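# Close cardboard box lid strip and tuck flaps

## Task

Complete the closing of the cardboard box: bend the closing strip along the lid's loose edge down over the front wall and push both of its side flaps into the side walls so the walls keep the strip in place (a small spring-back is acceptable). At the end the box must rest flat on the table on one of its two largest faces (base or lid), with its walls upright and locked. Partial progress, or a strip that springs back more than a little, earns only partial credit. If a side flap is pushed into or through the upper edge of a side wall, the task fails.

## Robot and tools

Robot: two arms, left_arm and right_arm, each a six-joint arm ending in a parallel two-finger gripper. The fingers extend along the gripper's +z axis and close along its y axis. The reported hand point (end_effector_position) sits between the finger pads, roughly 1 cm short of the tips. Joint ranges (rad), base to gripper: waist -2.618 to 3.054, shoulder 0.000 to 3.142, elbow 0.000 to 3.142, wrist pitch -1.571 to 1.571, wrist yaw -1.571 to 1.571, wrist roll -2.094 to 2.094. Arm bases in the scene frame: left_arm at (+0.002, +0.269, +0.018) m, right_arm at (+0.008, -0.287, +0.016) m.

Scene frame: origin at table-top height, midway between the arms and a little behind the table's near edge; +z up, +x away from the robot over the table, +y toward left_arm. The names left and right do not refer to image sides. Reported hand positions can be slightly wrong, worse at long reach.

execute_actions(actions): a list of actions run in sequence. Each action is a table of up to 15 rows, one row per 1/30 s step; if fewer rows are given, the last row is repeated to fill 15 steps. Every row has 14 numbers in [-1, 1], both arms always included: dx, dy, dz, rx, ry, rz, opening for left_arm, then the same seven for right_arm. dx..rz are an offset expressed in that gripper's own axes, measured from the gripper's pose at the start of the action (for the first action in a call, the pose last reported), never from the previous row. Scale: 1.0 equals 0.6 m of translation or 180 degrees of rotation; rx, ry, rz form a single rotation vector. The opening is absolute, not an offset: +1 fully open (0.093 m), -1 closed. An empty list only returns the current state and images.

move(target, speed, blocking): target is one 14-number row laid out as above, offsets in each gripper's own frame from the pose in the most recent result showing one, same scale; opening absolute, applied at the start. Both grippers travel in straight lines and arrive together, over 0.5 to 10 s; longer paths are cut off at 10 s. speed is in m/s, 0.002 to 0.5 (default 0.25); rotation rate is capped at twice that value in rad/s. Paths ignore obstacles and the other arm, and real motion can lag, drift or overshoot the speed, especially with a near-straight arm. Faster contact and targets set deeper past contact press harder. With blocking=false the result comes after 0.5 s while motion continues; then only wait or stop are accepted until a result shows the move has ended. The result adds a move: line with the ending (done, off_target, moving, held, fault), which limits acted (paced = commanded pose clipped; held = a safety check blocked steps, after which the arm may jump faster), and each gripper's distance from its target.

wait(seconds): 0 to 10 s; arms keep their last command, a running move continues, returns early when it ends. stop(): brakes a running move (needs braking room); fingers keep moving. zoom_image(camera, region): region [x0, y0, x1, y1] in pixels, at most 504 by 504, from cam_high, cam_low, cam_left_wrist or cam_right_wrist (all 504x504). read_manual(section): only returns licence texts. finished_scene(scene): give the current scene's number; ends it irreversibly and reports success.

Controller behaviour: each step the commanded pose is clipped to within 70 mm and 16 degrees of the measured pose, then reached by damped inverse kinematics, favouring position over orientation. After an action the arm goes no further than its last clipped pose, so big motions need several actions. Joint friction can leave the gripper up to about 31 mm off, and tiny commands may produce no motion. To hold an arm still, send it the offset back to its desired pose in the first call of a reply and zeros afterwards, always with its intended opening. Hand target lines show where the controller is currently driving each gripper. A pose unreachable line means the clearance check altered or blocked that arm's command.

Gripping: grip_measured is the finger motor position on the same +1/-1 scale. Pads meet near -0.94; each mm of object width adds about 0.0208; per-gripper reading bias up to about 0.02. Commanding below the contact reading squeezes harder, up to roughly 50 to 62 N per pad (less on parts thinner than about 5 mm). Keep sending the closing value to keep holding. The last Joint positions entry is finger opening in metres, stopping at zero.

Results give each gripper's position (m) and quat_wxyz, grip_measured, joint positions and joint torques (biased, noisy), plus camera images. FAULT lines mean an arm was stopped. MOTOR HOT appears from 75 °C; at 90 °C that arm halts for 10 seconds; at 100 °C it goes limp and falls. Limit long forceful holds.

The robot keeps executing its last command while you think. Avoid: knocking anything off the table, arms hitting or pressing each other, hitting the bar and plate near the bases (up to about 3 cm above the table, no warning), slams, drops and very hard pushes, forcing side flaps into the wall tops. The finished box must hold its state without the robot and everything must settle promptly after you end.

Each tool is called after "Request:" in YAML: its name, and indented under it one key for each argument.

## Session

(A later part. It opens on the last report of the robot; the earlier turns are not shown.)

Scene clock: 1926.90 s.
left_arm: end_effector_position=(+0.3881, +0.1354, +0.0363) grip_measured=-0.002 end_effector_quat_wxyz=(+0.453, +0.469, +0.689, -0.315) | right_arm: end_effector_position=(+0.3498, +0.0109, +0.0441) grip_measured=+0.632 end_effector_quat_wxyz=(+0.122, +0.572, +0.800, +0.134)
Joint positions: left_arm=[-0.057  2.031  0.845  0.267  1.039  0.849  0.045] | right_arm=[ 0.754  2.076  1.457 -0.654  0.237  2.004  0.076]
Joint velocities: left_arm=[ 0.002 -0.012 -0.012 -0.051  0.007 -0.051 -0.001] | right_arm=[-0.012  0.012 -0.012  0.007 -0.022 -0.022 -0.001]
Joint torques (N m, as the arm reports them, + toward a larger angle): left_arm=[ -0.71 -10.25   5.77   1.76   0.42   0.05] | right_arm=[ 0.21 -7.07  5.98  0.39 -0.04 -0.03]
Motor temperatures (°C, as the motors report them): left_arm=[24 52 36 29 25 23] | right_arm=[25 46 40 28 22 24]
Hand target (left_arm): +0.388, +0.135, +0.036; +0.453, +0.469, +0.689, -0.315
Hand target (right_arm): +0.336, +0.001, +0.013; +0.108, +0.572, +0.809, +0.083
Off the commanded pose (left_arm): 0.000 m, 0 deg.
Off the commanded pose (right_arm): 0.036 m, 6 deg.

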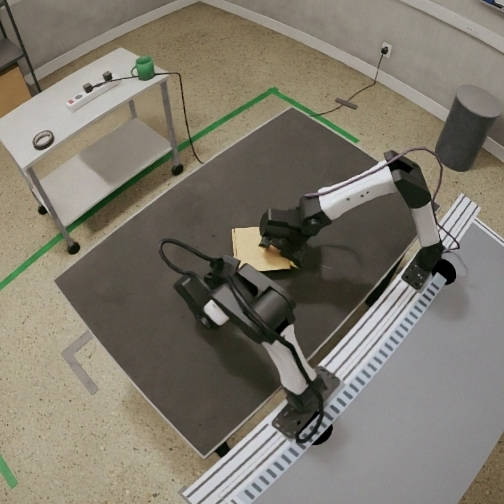

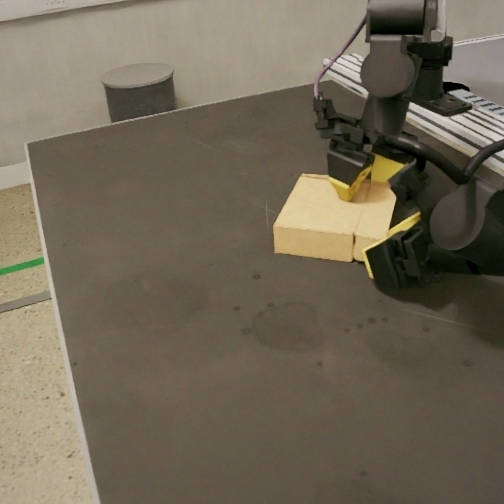

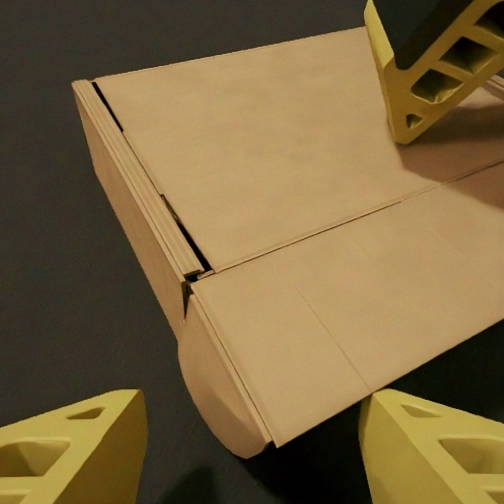

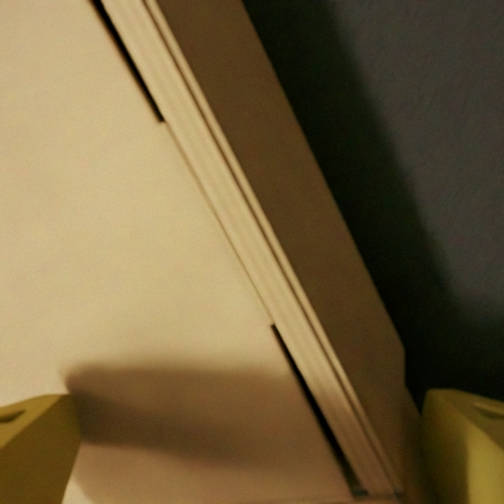

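Request:
execute_actions:
  actions:
    - [[0.008,-0.006,0,0,0,-0.03,-0.08, -0.004,-0.041,0.043,0.031,-0.010,-0.004,0.63]]
    - [[0.008,-0.006,0,0,0,-0.03,-0.16, -0.004,-0.041,0.043,0.031,-0.010,-0.004,0.63]]

Scene clock: 1938.50 s.
left_arm: end_effector_position=(+0.3886, +0.1354, +0.0368) grip_measured=-0.158 end_effector_quat_wxyz=(+0.429, +0.413, +0.724, -0.349) | right_arm: end_effector_position=(+0.3520, +0.0122, +0.0433) grip_measured=+0.632 end_effector_quat_wxyz=(+0.124, +0.577, +0.795, +0.138)
Joint positions: left_arm=[-0.057  2.031  0.845  0.272  1.039  0.69   0.038] | right_arm=[ 0.754  2.08   1.457 -0.642  0.241  2.016  0.076]
Joint velocities: left_arm=[-0.002 -0.012 -0.017  0.022 -0.022 -0.037 -0.001] | right_arm=[-0.002  0.012  0.007  0.066  0.081 -0.11  -0.001]
Joint torques (N m, as the arm reports them, + toward a larger angle): left_arm=[ -0.59 -10.09   4.09   1.95   0.41  -0.03] | right_arm=[ 0.2  -7.16  5.9   0.44 -0.05 -0.09]
Motor temperatures (°C, as the motors report them): left_arm=[24 52 36 29 25 23] | right_arm=[25 45 40 28 22 24]
Hand target (left_arm): +0.384, +0.136, +0.032; +0.425, +0.408, +0.727, -0.353
Hand target (right_arm): +0.338, +0.002, +0.013; +0.109, +0.577, +0.805, +0.088
Off the commanded pose (left_arm): 0.006 m, 1 deg.
Off the commanded pose (right_arm): 0.036 m, 6 deg.

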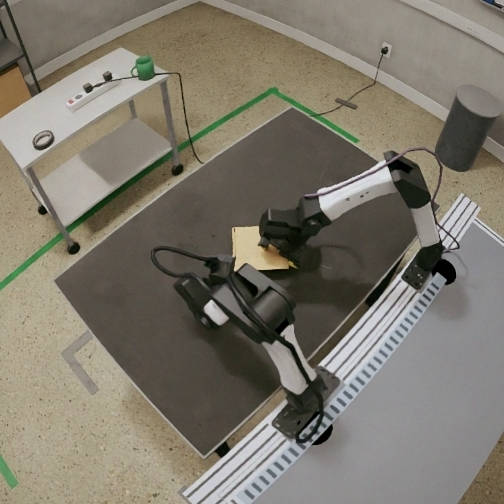

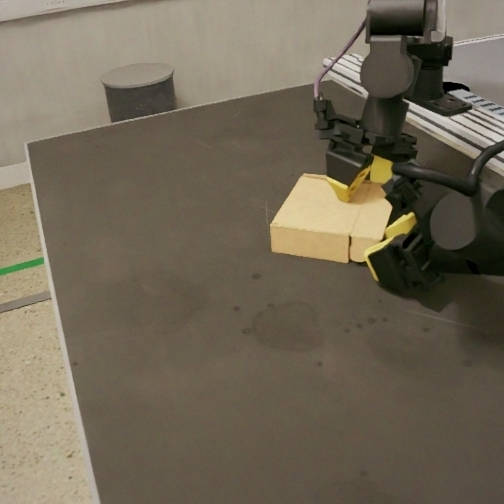

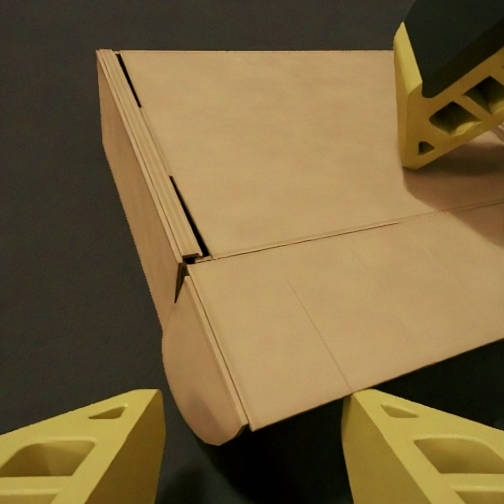

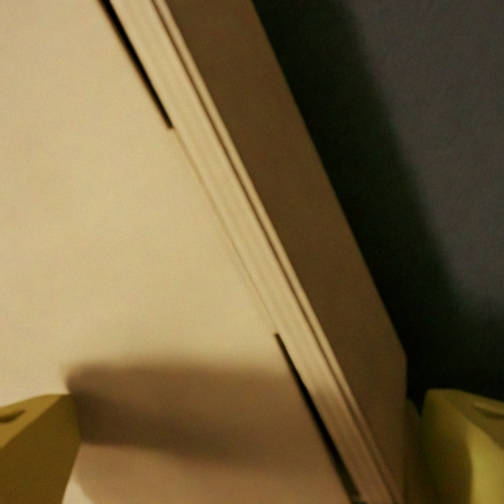

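Request:
execute_actions:
  actions:
    - [[0.016,0,0.006,0,0,0,-0.22, -0.004,-0.041,0.043,0.031,-0.010,-0.004,0.63]]
    - [[0.0,0,0,0,0,0,-0.28, -0.004,-0.041,0.043,0.031,-0.010,-0.004,0.63]]

Scene clock: 1942.97 s.
left_arm: end_effector_position=(+0.3914, +0.1355, +0.0389) grip_measured=-0.278 end_effector_quat_wxyz=(+0.436, +0.416, +0.720, -0.345) | right_arm: end_effector_position=(+0.3540, +0.0133, +0.0428) grip_measured=+0.632 end_effector_quat_wxyz=(+0.126, +0.582, +0.791, +0.143)
Joint positions: left_arm=[-0.057  2.031  0.845  0.293  1.039  0.686  0.032] | right_arm=[ 0.754  2.084  1.457 -0.63   0.245  2.028  0.076]
Joint velocities: left_arm=[ 0.002 -0.017  0.027 -0.037  0.037 -0.051  0.001] | right_arm=[-0.007 -0.007 -0.002 -0.022  0.007  0.022 -0.   ]
Joint torques (N m, as the arm reports them, + toward a larger angle): left_arm=[ -0.72 -10.34   5.74   1.75   0.39   0.06] | right_arm=[ 0.2  -7.21  6.22  0.46 -0.08 -0.02]
Motor temperatures (°C, as the motors report them): left_arm=[24 52 36 30 25 23] | right_arm=[25 45 40 28 22 24]
Hand target (left_arm): +0.391, +0.136, +0.039; +0.436, +0.416, +0.720, -0.345
Hand target (right_arm): +0.341, +0.004, +0.012; +0.112, +0.582, +0.800, +0.093
Off the commanded pose (left_arm): 0.000 m, 0 deg.
Off the commanded pose (right_arm): 0.036 m, 6 deg.

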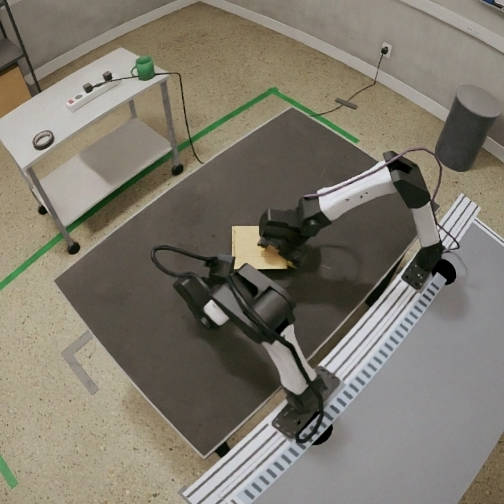

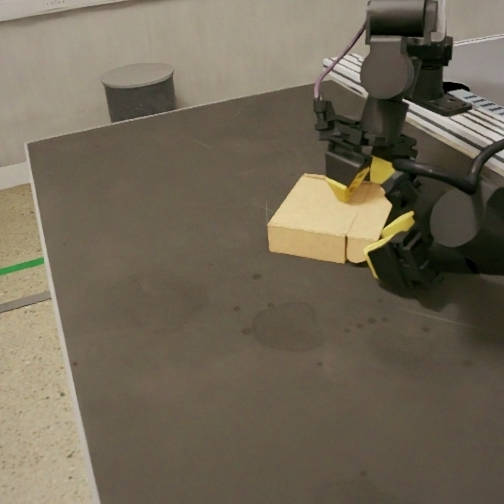

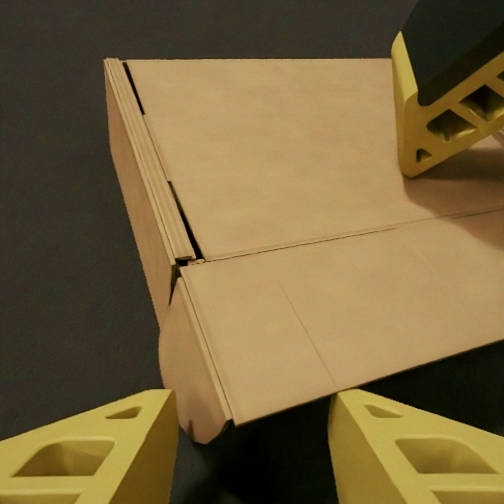

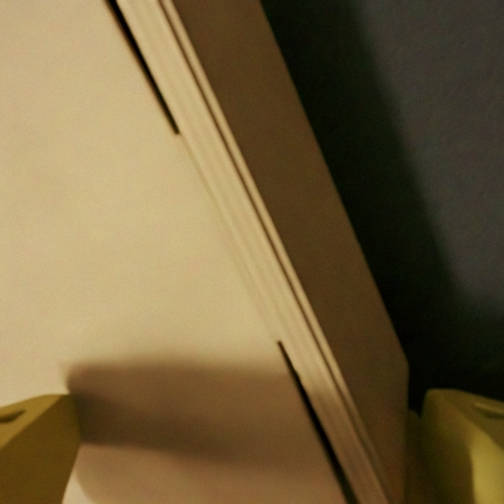

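Request:
execute_actions:
  actions:
    - [[0.009,-0.0075,0,0.004,0.0055,-0.011,-0.28, -0.004,-0.041,0.043,0.031,-0.010,-0.004,0.63]]
    - []

Scene clock: 1951.57 s.
left_arm: end_effector_position=(+0.3888, +0.1354, +0.0369) grip_measured=-0.278 end_effector_quat_wxyz=(+0.428, +0.412, +0.724, -0.350) | right_arm: end_effector_position=(+0.3540, +0.0134, +0.0429) grip_measured=+0.632 end_effector_quat_wxyz=(+0.126, +0.584, +0.789, +0.143)
Joint positions: left_arm=[-0.057  2.031  0.845  0.273  1.039  0.686  0.032] | right_arm=[ 0.754  2.084  1.457 -0.63   0.245  2.032  0.076]
Joint velocities: left_arm=[ 0.007 -0.017  0.017  0.037 -0.037 -0.066 -0.   ] | right_arm=[-0.007  0.012  0.007 -0.022 -0.066  0.051  0.   ]
Joint torques (N m, as the arm reports them, + toward a larger angle): left_arm=[ -0.81 -10.29   5.55   1.49   0.41   0.08] | right_arm=[ 0.36 -7.03  6.04  0.45 -0.04 -0.03]
Motor temperatures (°C, as the motors report them): left_arm=[24 52 36 30 25 23] | right_arm=[25 45 40 27 22 24]
Hand target (left_arm): +0.386, +0.135, +0.035; +0.421, +0.409, +0.728, -0.354
Hand target (right_arm): +0.341, +0.005, +0.011; +0.112, +0.584, +0.798, +0.094
Off the commanded pose (left_arm): 0.004 m, 1 deg.
Off the commanded pose (right_arm): 0.036 m, 6 deg.

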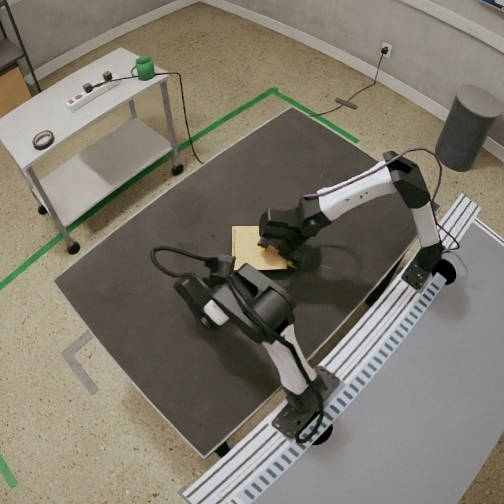

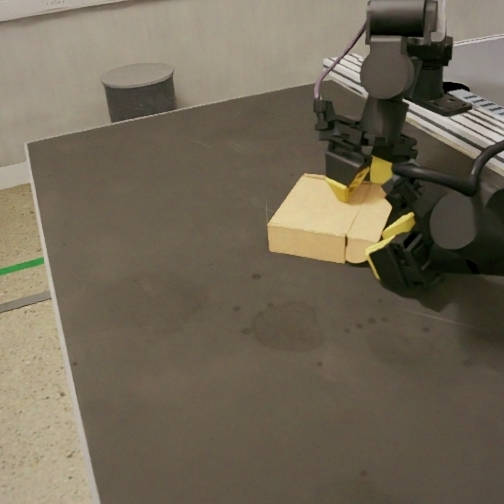

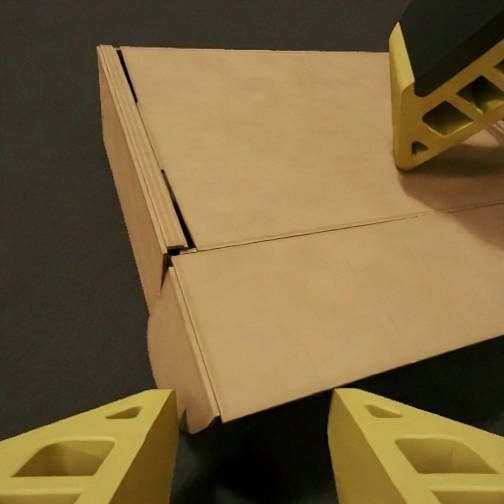

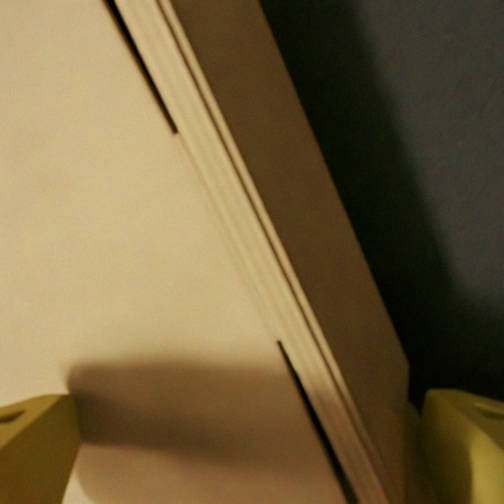

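Request:
execute_actions:
  actions:
    - [[0,0,0,0,0,0,-0.34, -0.004,-0.041,0.043,0.031,-0.010,-0.004,0.63]]
    - []

Request:
zoom_image:
  camera: "cam_left_wrist"
  region: [80, 220, 300, 440]

Request:
zoom_image:
  camera: "cam_low"
  region: [280, 150, 440, 310]

Scene clock: 1957.43 s.
left_arm: end_effector_position=(+0.3887, +0.1354, +0.0368) grip_measured=-0.338 end_effector_quat_wxyz=(+0.428, +0.412, +0.724, -0.350) | right_arm: end_effector_position=(+0.3541, +0.0134, +0.0429) grip_measured=+0.632 end_effector_quat_wxyz=(+0.125, +0.585, +0.788, +0.144)
Joint positions: left_arm=[-0.057  2.031  0.845  0.272  1.039  0.686  0.029] | right_arm=[ 0.754  2.084  1.457 -0.63   0.245  2.035  0.076]
Joint velocities: left_arm=[ 0.012 -0.012 -0.007  0.037 -0.037 -0.022 -0.002] | right_arm=[-0.002 -0.002 -0.017  0.022 -0.081  0.095 -0.   ]
Joint torques (N m, as the arm reports them, + toward a larger angle): left_arm=[ -0.62 -10.3    5.69   1.73   0.4    0.03] | right_arm=[ 0.35 -6.96  6.21  0.49 -0.02  0.  ]
Motor temperatures (°C, as the motors report them): left_arm=[24 52 36 30 25 23] | right_arm=[25 44 40 27 22 24]
Hand target (left_arm): +0.389, +0.135, +0.037; +0.428, +0.412, +0.724, -0.350
Hand target (right_arm): +0.341, +0.005, +0.011; +0.112, +0.586, +0.797, +0.095
Off the commanded pose (left_arm): 0.000 m, 0 deg.
Off the commanded pose (right_arm): 0.036 m, 6 deg.

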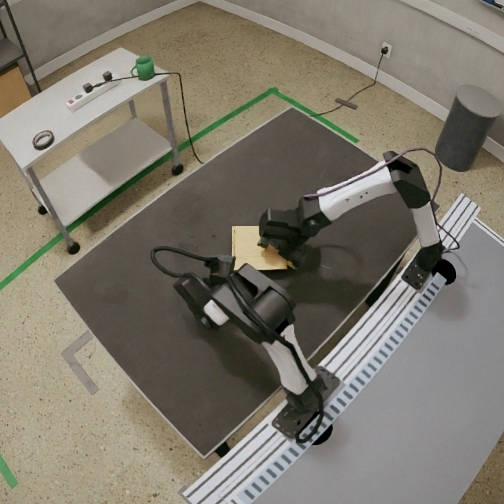

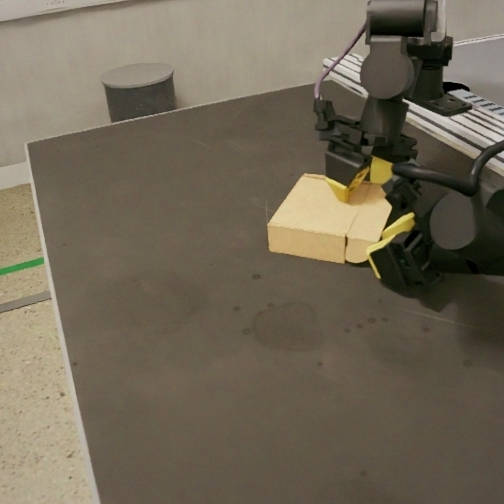

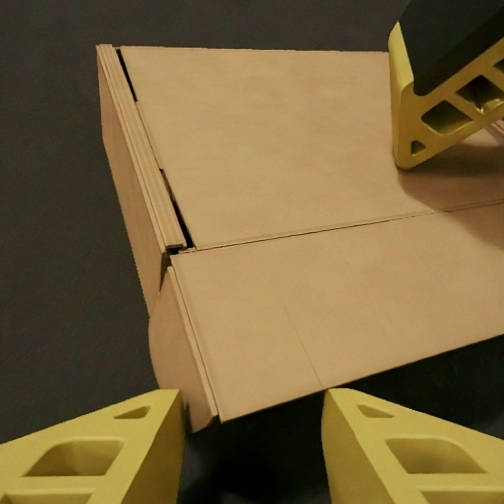

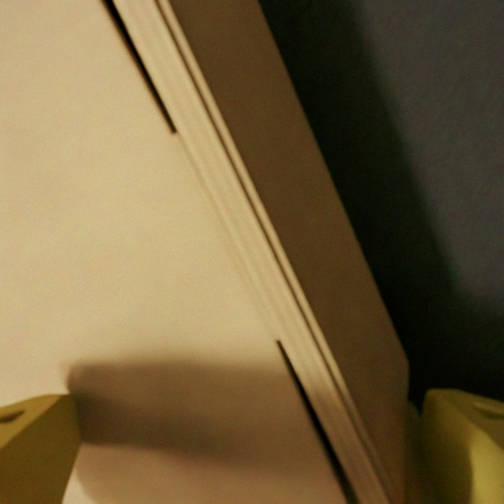

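Region (80, 220, 300, 440) of cam_left_wrist's 504x504 image, scaled by 2.291, with more detail than that image has.

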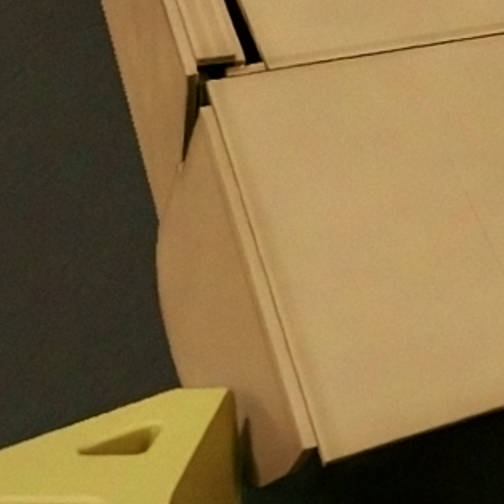

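Region (280, 150, 440, 310) of cam_low's 504x504 image, scaled by 3.150, with more detail than that image has.

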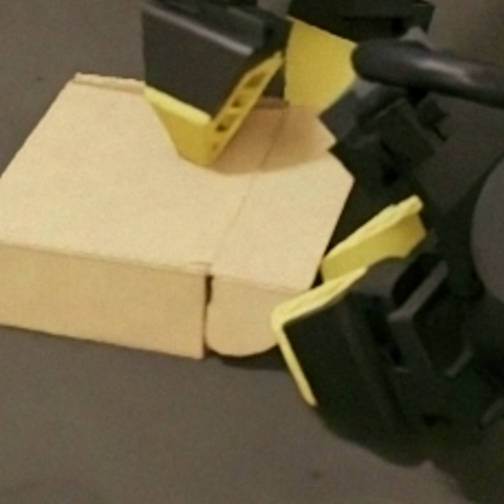

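Flap still outside, not yet contacted much. Close more.

Request:
execute_actions:
  actions:
    - [[0,0,0,0,0,0,-0.40, -0.004,-0.041,0.043,0.031,-0.010,-0.004,0.63]]
    - [[0,0,0,0,0,0,-0.46, -0.004,-0.041,0.043,0.031,-0.010,-0.004,0.63]]
    - []

Request:
zoom_image:
  camera: "cam_left_wrist"
  region: [80, 220, 300, 440]

Scene clock: 1969.53 s.
left_arm: end_effector_position=(+0.3887, +0.1354, +0.0368) grip_measured=-0.458 end_effector_quat_wxyz=(+0.428, +0.412, +0.724, -0.350) | right_arm: end_effector_position=(+0.3542, +0.0135, +0.0429) grip_measured=+0.632 end_effector_quat_wxyz=(+0.125, +0.586, +0.787, +0.144)
Joint positions: left_arm=[-0.057  2.031  0.845  0.272  1.039  0.686  0.023] | right_arm=[ 0.754  2.084  1.457 -0.629  0.245  2.039  0.076]
Joint velocities: left_arm=[ 0.012 -0.017 -0.007 -0.037 -0.037 -0.022  0.001] | right_arm=[-0.017 -0.017  0.007  0.022 -0.066  0.007 -0.   ]
Joint torques (N m, as the arm reports them, + toward a larger angle): left_arm=[ -0.73 -10.24   5.75   1.74   0.42   0.07] | right_arm=[ 0.39 -7.12  6.21  0.47 -0.04  0.01]
Motor temperatures (°C, as the motors report them): left_arm=[24 52 36 30 25 23] | right_arm=[25 44 40 27 22 24]
Hand target (left_arm): +0.389, +0.135, +0.037; +0.428, +0.412, +0.724, -0.350
Hand target (right_arm): +0.341, +0.005, +0.012; +0.111, +0.588, +0.795, +0.096
Off the commanded pose (left_arm): 0.000 m, 0 deg.
Off the commanded pose (right_arm): 0.036 m, 6 deg.

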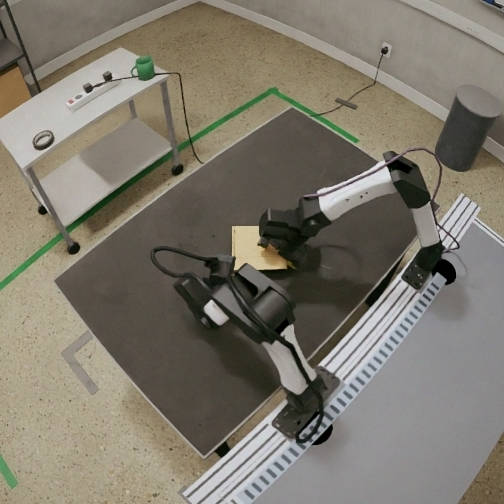

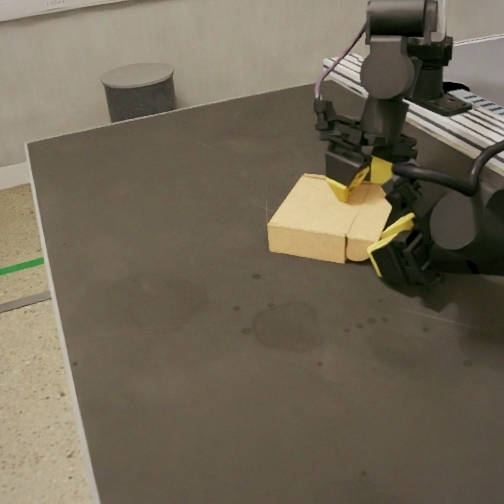

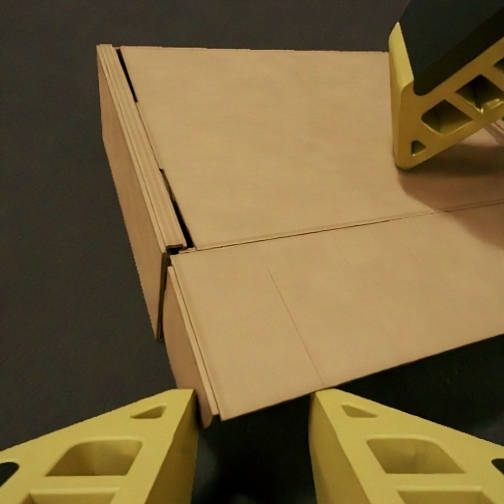

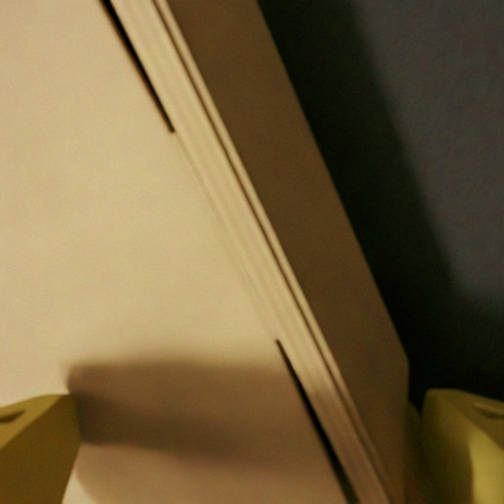

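Region (80, 220, 300, 440) of cam_left_wrist's 504x504 image, scaled by 2.291, with more detail than that image has.

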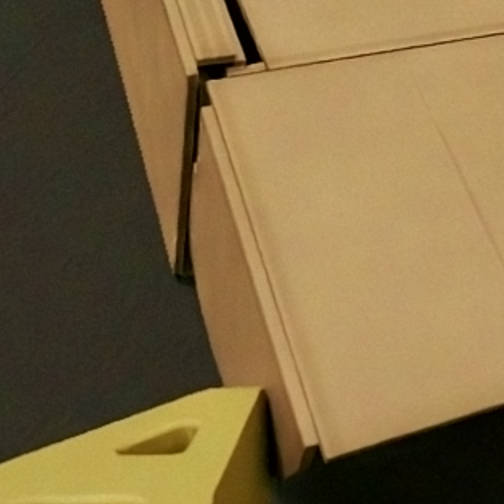

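Request:
execute_actions:
  actions:
    - [[0.012,-0.001,0.0036,0.002,0.003,-0.0056,-0.46, -0.004,-0.041,0.043,0.031,-0.010,-0.004,0.63],[0.012,-0.001,0.0036,0.002,0.003,-0.0056,-0.46, -0.004,-0.041,0.043,0.031,-0.010,-0.004,0.63],[0.018,-0.0015,0.0054,0.003,0.004,-0.0084,-0.46, -0.004,-0.041,0.043,0.031,-0.010,-0.004,0.63],[0.018,-0.0015,0.0054,0.003,0.004,-0.0084,-0.46, -0.004,-0.041,0.043,0.031,-0.010,-0.004,0.63],[0.024,-0.002,0.0072,0.004,0.0056,-0.011,-0.46, -0.004,-0.041,0.043,0.031,-0.010,-0.004,0.63]]
    - []

Request:
zoom_image:
  camera: "cam_left_wrist"
  region: [80, 200, 300, 420]

Scene clock: 1983.03 s.
left_arm: end_effector_position=(+0.3887, +0.1354, +0.0368) grip_measured=-0.458 end_effector_quat_wxyz=(+0.428, +0.412, +0.724, -0.350) | right_arm: end_effector_position=(+0.3542, +0.0135, +0.0429) grip_measured=+0.632 end_effector_quat_wxyz=(+0.125, +0.587, +0.787, +0.144)
Joint positions: left_arm=[-0.057  2.031  0.845  0.272  1.039  0.686  0.023] | right_arm=[ 0.754  2.084  1.457 -0.629  0.245  2.04   0.076]
Joint velocities: left_arm=[ 0.017 -0.002  0.007  0.022  0.081  0.095 -0.   ] | right_arm=[-0.002 -0.002 -0.002  0.022 -0.037 -0.066 -0.   ]
Joint torques (N m, as the arm reports them, + toward a larger angle): left_arm=[-0.61 -7.31  5.73  1.69  0.44  0.08] | right_arm=[ 0.28 -6.95  6.1   0.47 -0.04  0.  ]
Motor temperatures (°C, as the motors report them): left_arm=[24 52 36 30 25 23] | right_arm=[25 43 40 27 22 24]
Hand target (left_arm): +0.384, +0.135, +0.023; +0.413, +0.405, +0.733, -0.358
Hand target (right_arm): +0.341, +0.005, +0.012; +0.111, +0.589, +0.795, +0.096
Off the commanded pose (left_arm): 0.015 m, 2 deg.
Off the commanded pose (right_arm): 0.036 m, 6 deg.

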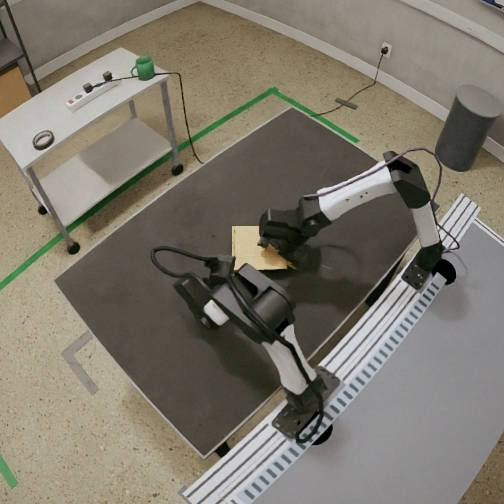

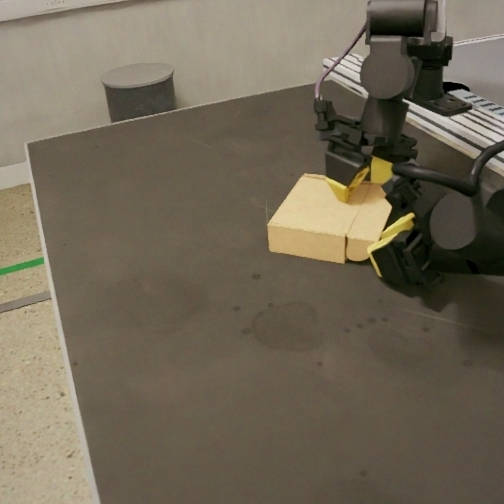

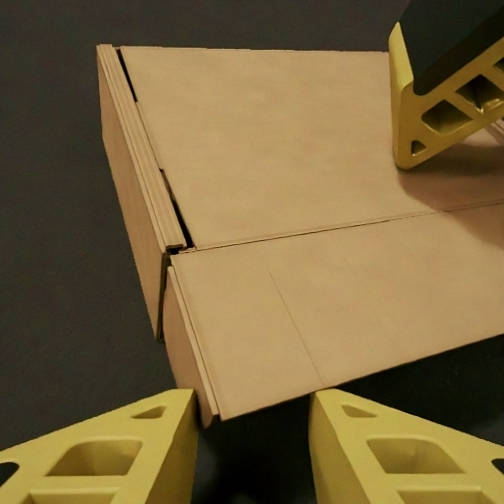

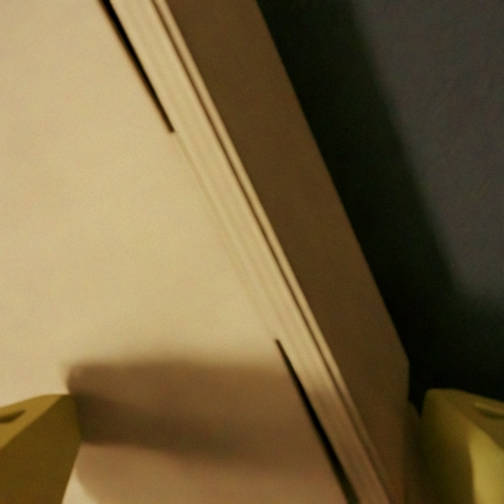

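Region (80, 200, 300, 420) of cam_left_wrist's 504x504 image, scaled by 2.291, with more detail than that image has.

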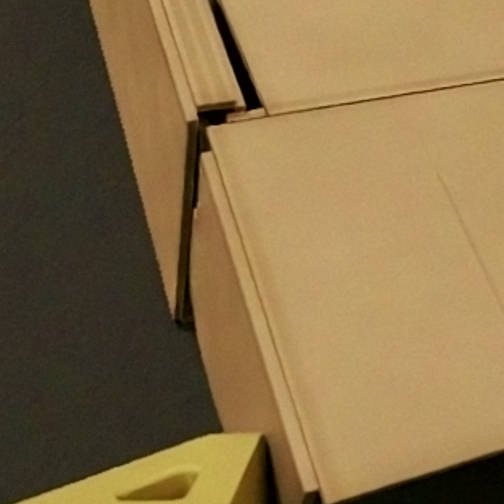

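Request:
execute_actions:
  actions:
    - [[0.030,-0.0025,0.009,0.005,0.007,-0.014,-0.46, -0.004,-0.041,0.043,0.031,-0.010,-0.004,0.63]]
    - []

Request:
zoom_image:
  camera: "cam_left_wrist"
  region: [80, 200, 300, 420]

Scene clock: 1987.50 s.
left_arm: end_effector_position=(+0.3873, +0.1353, +0.0308) grip_measured=-0.458 end_effector_quat_wxyz=(+0.423, +0.409, +0.727, -0.353) | right_arm: end_effector_position=(+0.3542, +0.0135, +0.0429) grip_measured=+0.632 end_effector_quat_wxyz=(+0.125, +0.588, +0.786, +0.144)
Joint positions: left_arm=[-0.057  2.048  0.845  0.274  1.039  0.686  0.023] | right_arm=[ 0.754  2.084  1.457 -0.629  0.245  2.042  0.076]
Joint velocities: left_arm=[ 0.007  0.012 -0.012  0.007 -0.066  0.007  0.   ] | right_arm=[-0.002 -0.012  0.007 -0.007  0.007 -0.007 -0.   ]
Joint torques (N m, as the arm reports them, + toward a larger angle): left_arm=[-0.6  -7.9   5.77  1.58  0.38  0.1 ] | right_arm=[ 0.27 -6.88  6.15  0.46 -0.08 -0.04]
Motor temperatures (°C, as the motors report them): left_arm=[24 51 36 30 25 23] | right_arm=[25 43 40 27 22 24]
Hand target (left_arm): +0.383, +0.135, +0.019; +0.409, +0.403, +0.735, -0.361
Hand target (right_arm): +0.341, +0.005, +0.012; +0.111, +0.589, +0.795, +0.096
Off the commanded pose (left_arm): 0.013 m, 2 deg.
Off the commanded pose (right_arm): 0.036 m, 6 deg.

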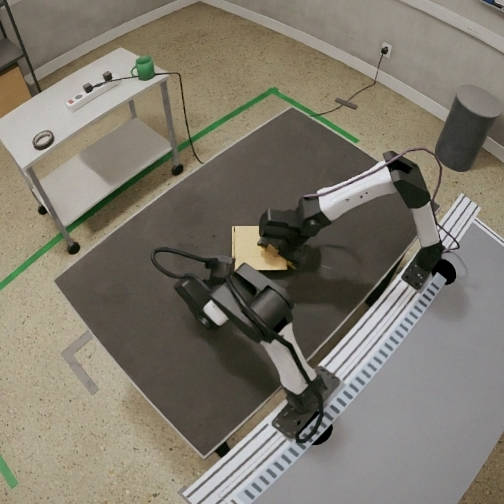

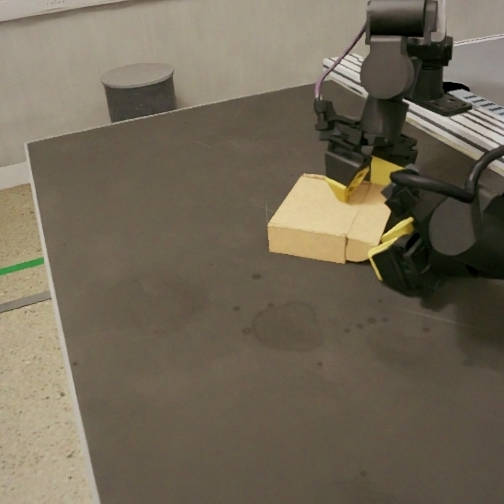

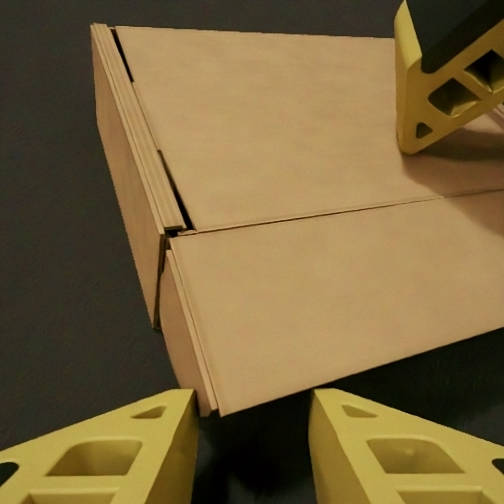

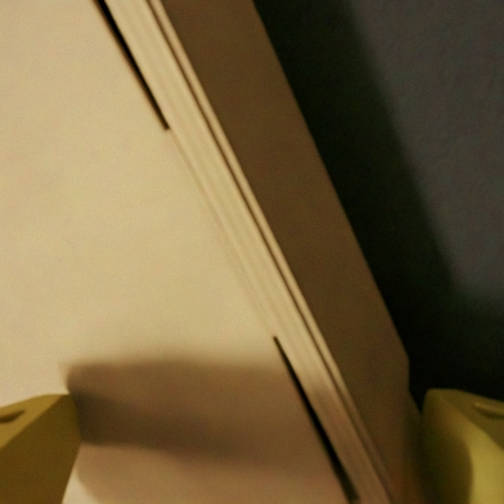

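Region (80, 200, 300, 420) of cam_left_wrist's 504x504 image, scaled by 2.291, with more detail than that image has.

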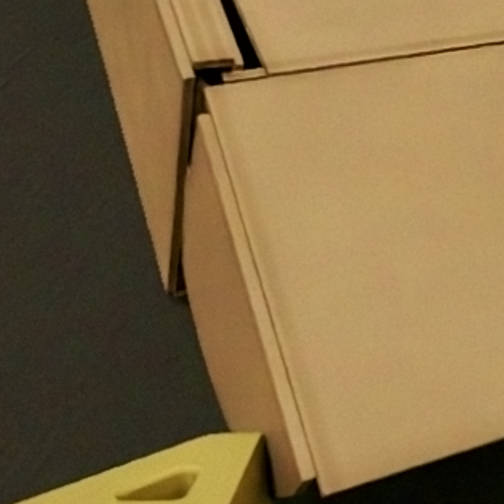

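Entering. Continue down.

Request:
execute_actions:
  actions:
    - [[0.030,-0.0025,0.009,0.005,0.007,-0.014,-0.44, -0.004,-0.041,0.043,0.031,-0.010,-0.004,0.63]]
    - []

Request:
zoom_image:
  camera: "cam_low"
  region: [280, 150, 440, 310]

Scene clock: 1992.10 s.
left_arm: end_effector_position=(+0.3867, +0.1352, +0.0267) grip_measured=-0.442 end_effector_quat_wxyz=(+0.420, +0.408, +0.729, -0.355) | right_arm: end_effector_position=(+0.3542, +0.0135, +0.0429) grip_measured=+0.632 end_effector_quat_wxyz=(+0.125, +0.588, +0.786, +0.144)
Joint positions: left_arm=[-0.057  2.061  0.845  0.281  1.039  0.686  0.024] | right_arm=[ 0.754  2.084  1.457 -0.629  0.245  2.043  0.076]
Joint velocities: left_arm=[-0.017 -0.007 -0.002  0.022 -0.007 -0.007 -0.001] | right_arm=[-0.007 -0.007 -0.002 -0.007 -0.007  0.037 -0.   ]
Joint torques (N m, as the arm reports them, + toward a larger angle): left_arm=[-0.52 -7.61  5.7   1.53  0.43  0.1 ] | right_arm=[ 0.39 -7.    6.22  0.51 -0.06 -0.03]
Motor temperatures (°C, as the motors report them): left_arm=[24 51 36 30 25 23] | right_arm=[25 43 40 27 22 24]
Hand target (left_arm): +0.382, +0.135, +0.013; +0.403, +0.401, +0.738, -0.364
Hand target (right_arm): +0.341, +0.005, +0.012; +0.111, +0.590, +0.794, +0.096
Off the commanded pose (left_arm): 0.015 m, 3 deg.
Off the commanded pose (right_arm): 0.036 m, 6 deg.

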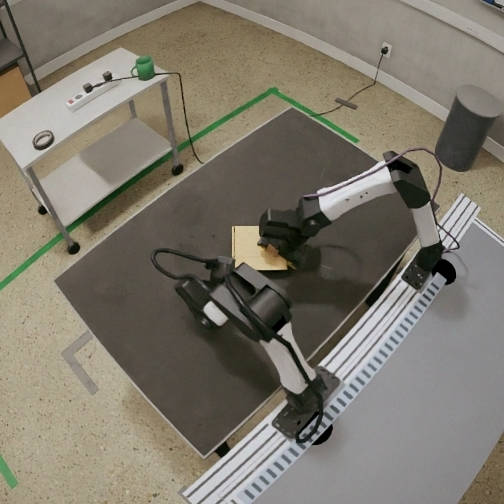

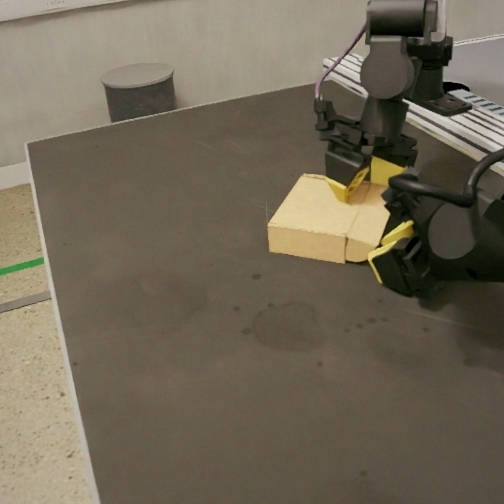

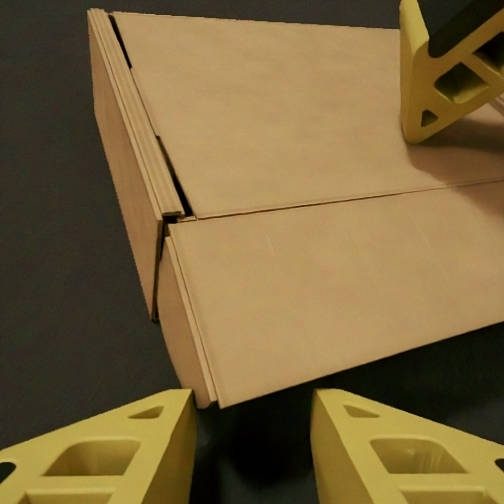

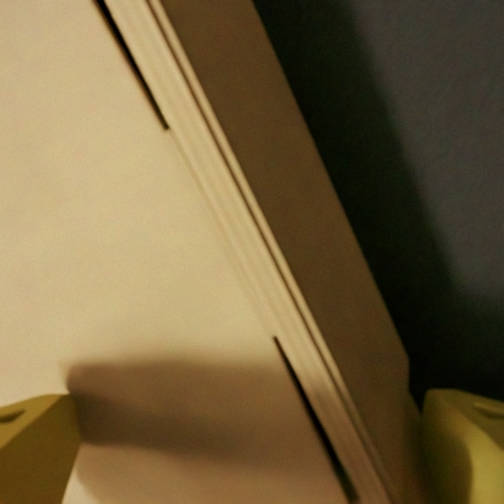

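Region (280, 150, 440, 310) of cam_low's 504x504 image, scaled by 3.150, with more detail than that image has.

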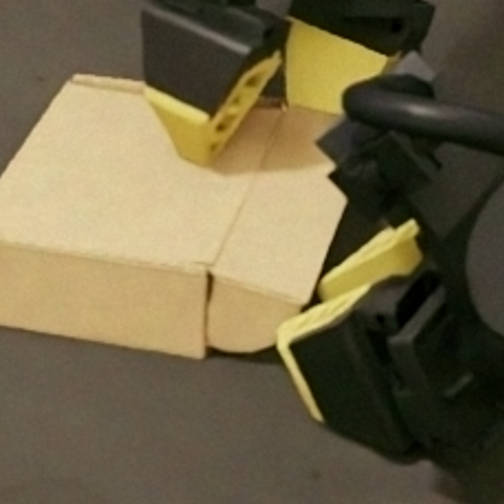

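Request:
execute_actions:
  actions:
    - [[0,0,0,0,0,0,-0.44, -0.004,-0.041,0.043,0.031,-0.010,-0.004,0.65]]
    - [[0,0,0,0,0,0,-0.44, -0.004,-0.041,0.043,0.031,-0.010,-0.004,0.67]]
    - []

Request:
zoom_image:
  camera: "cam_right_wrist"
  region: [304, 304, 504, 504]

Scene clock: 1998.03 s.
left_arm: end_effector_position=(+0.3870, +0.1352, +0.0270) grip_measured=-0.442 end_effector_quat_wxyz=(+0.421, +0.409, +0.728, -0.354) | right_arm: end_effector_position=(+0.3542, +0.0135, +0.0429) grip_measured=+0.668 end_effector_quat_wxyz=(+0.124, +0.591, +0.784, +0.145)
Joint positions: left_arm=[-0.057  2.061  0.845  0.283  1.039  0.686  0.024] | right_arm=[ 0.754  2.084  1.457 -0.629  0.245  2.05   0.077]
Joint velocities: left_arm=[-0.017 -0.012 -0.002  0.066  0.037 -0.007 -0.   ] | right_arm=[ 0.012  0.002  0.002 -0.022 -0.022  0.081 -0.   ]
Joint torques (N m, as the arm reports them, + toward a larger angle): left_arm=[ -0.57 -10.48   5.45   1.7    0.41   0.07] | right_arm=[ 0.18 -6.98  6.24  0.46 -0.07 -0.06]
Motor temperatures (°C, as the motors report them): left_arm=[24 50 36 29 25 23] | right_arm=[25 43 40 27 22 24]
Hand target (left_arm): +0.387, +0.135, +0.027; +0.421, +0.409, +0.728, -0.354
Hand target (right_arm): +0.341, +0.005, +0.012; +0.110, +0.591, +0.793, +0.096
Off the commanded pose (left_arm): 0.000 m, 0 deg.
Off the commanded pose (right_arm): 0.036 m, 6 deg.

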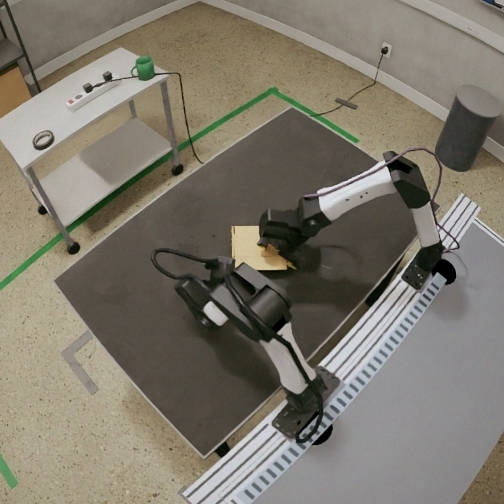

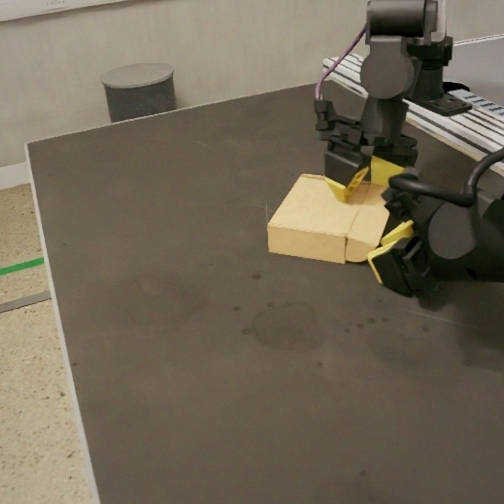

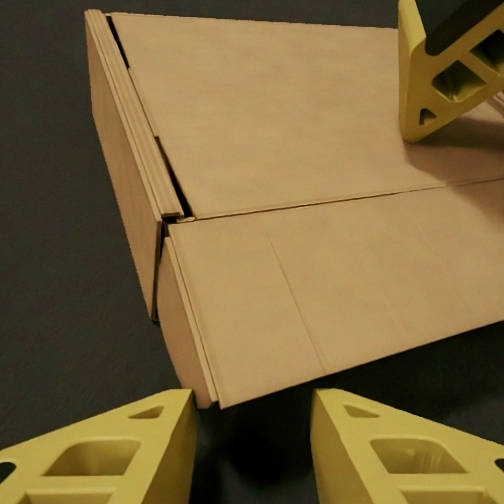

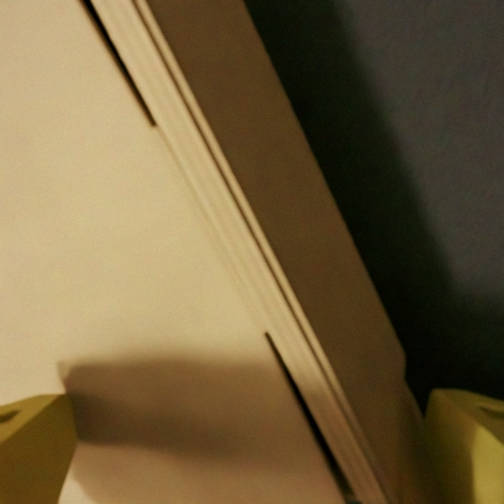

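Region (304, 304, 504, 504) of cam_right_wrist's 504x504 image, scaled by 2.520, with more detail than that image has.

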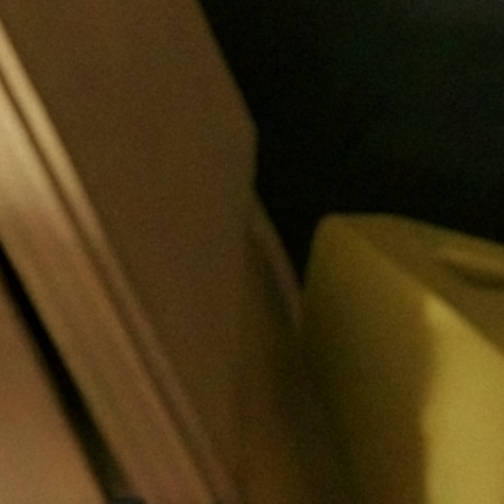

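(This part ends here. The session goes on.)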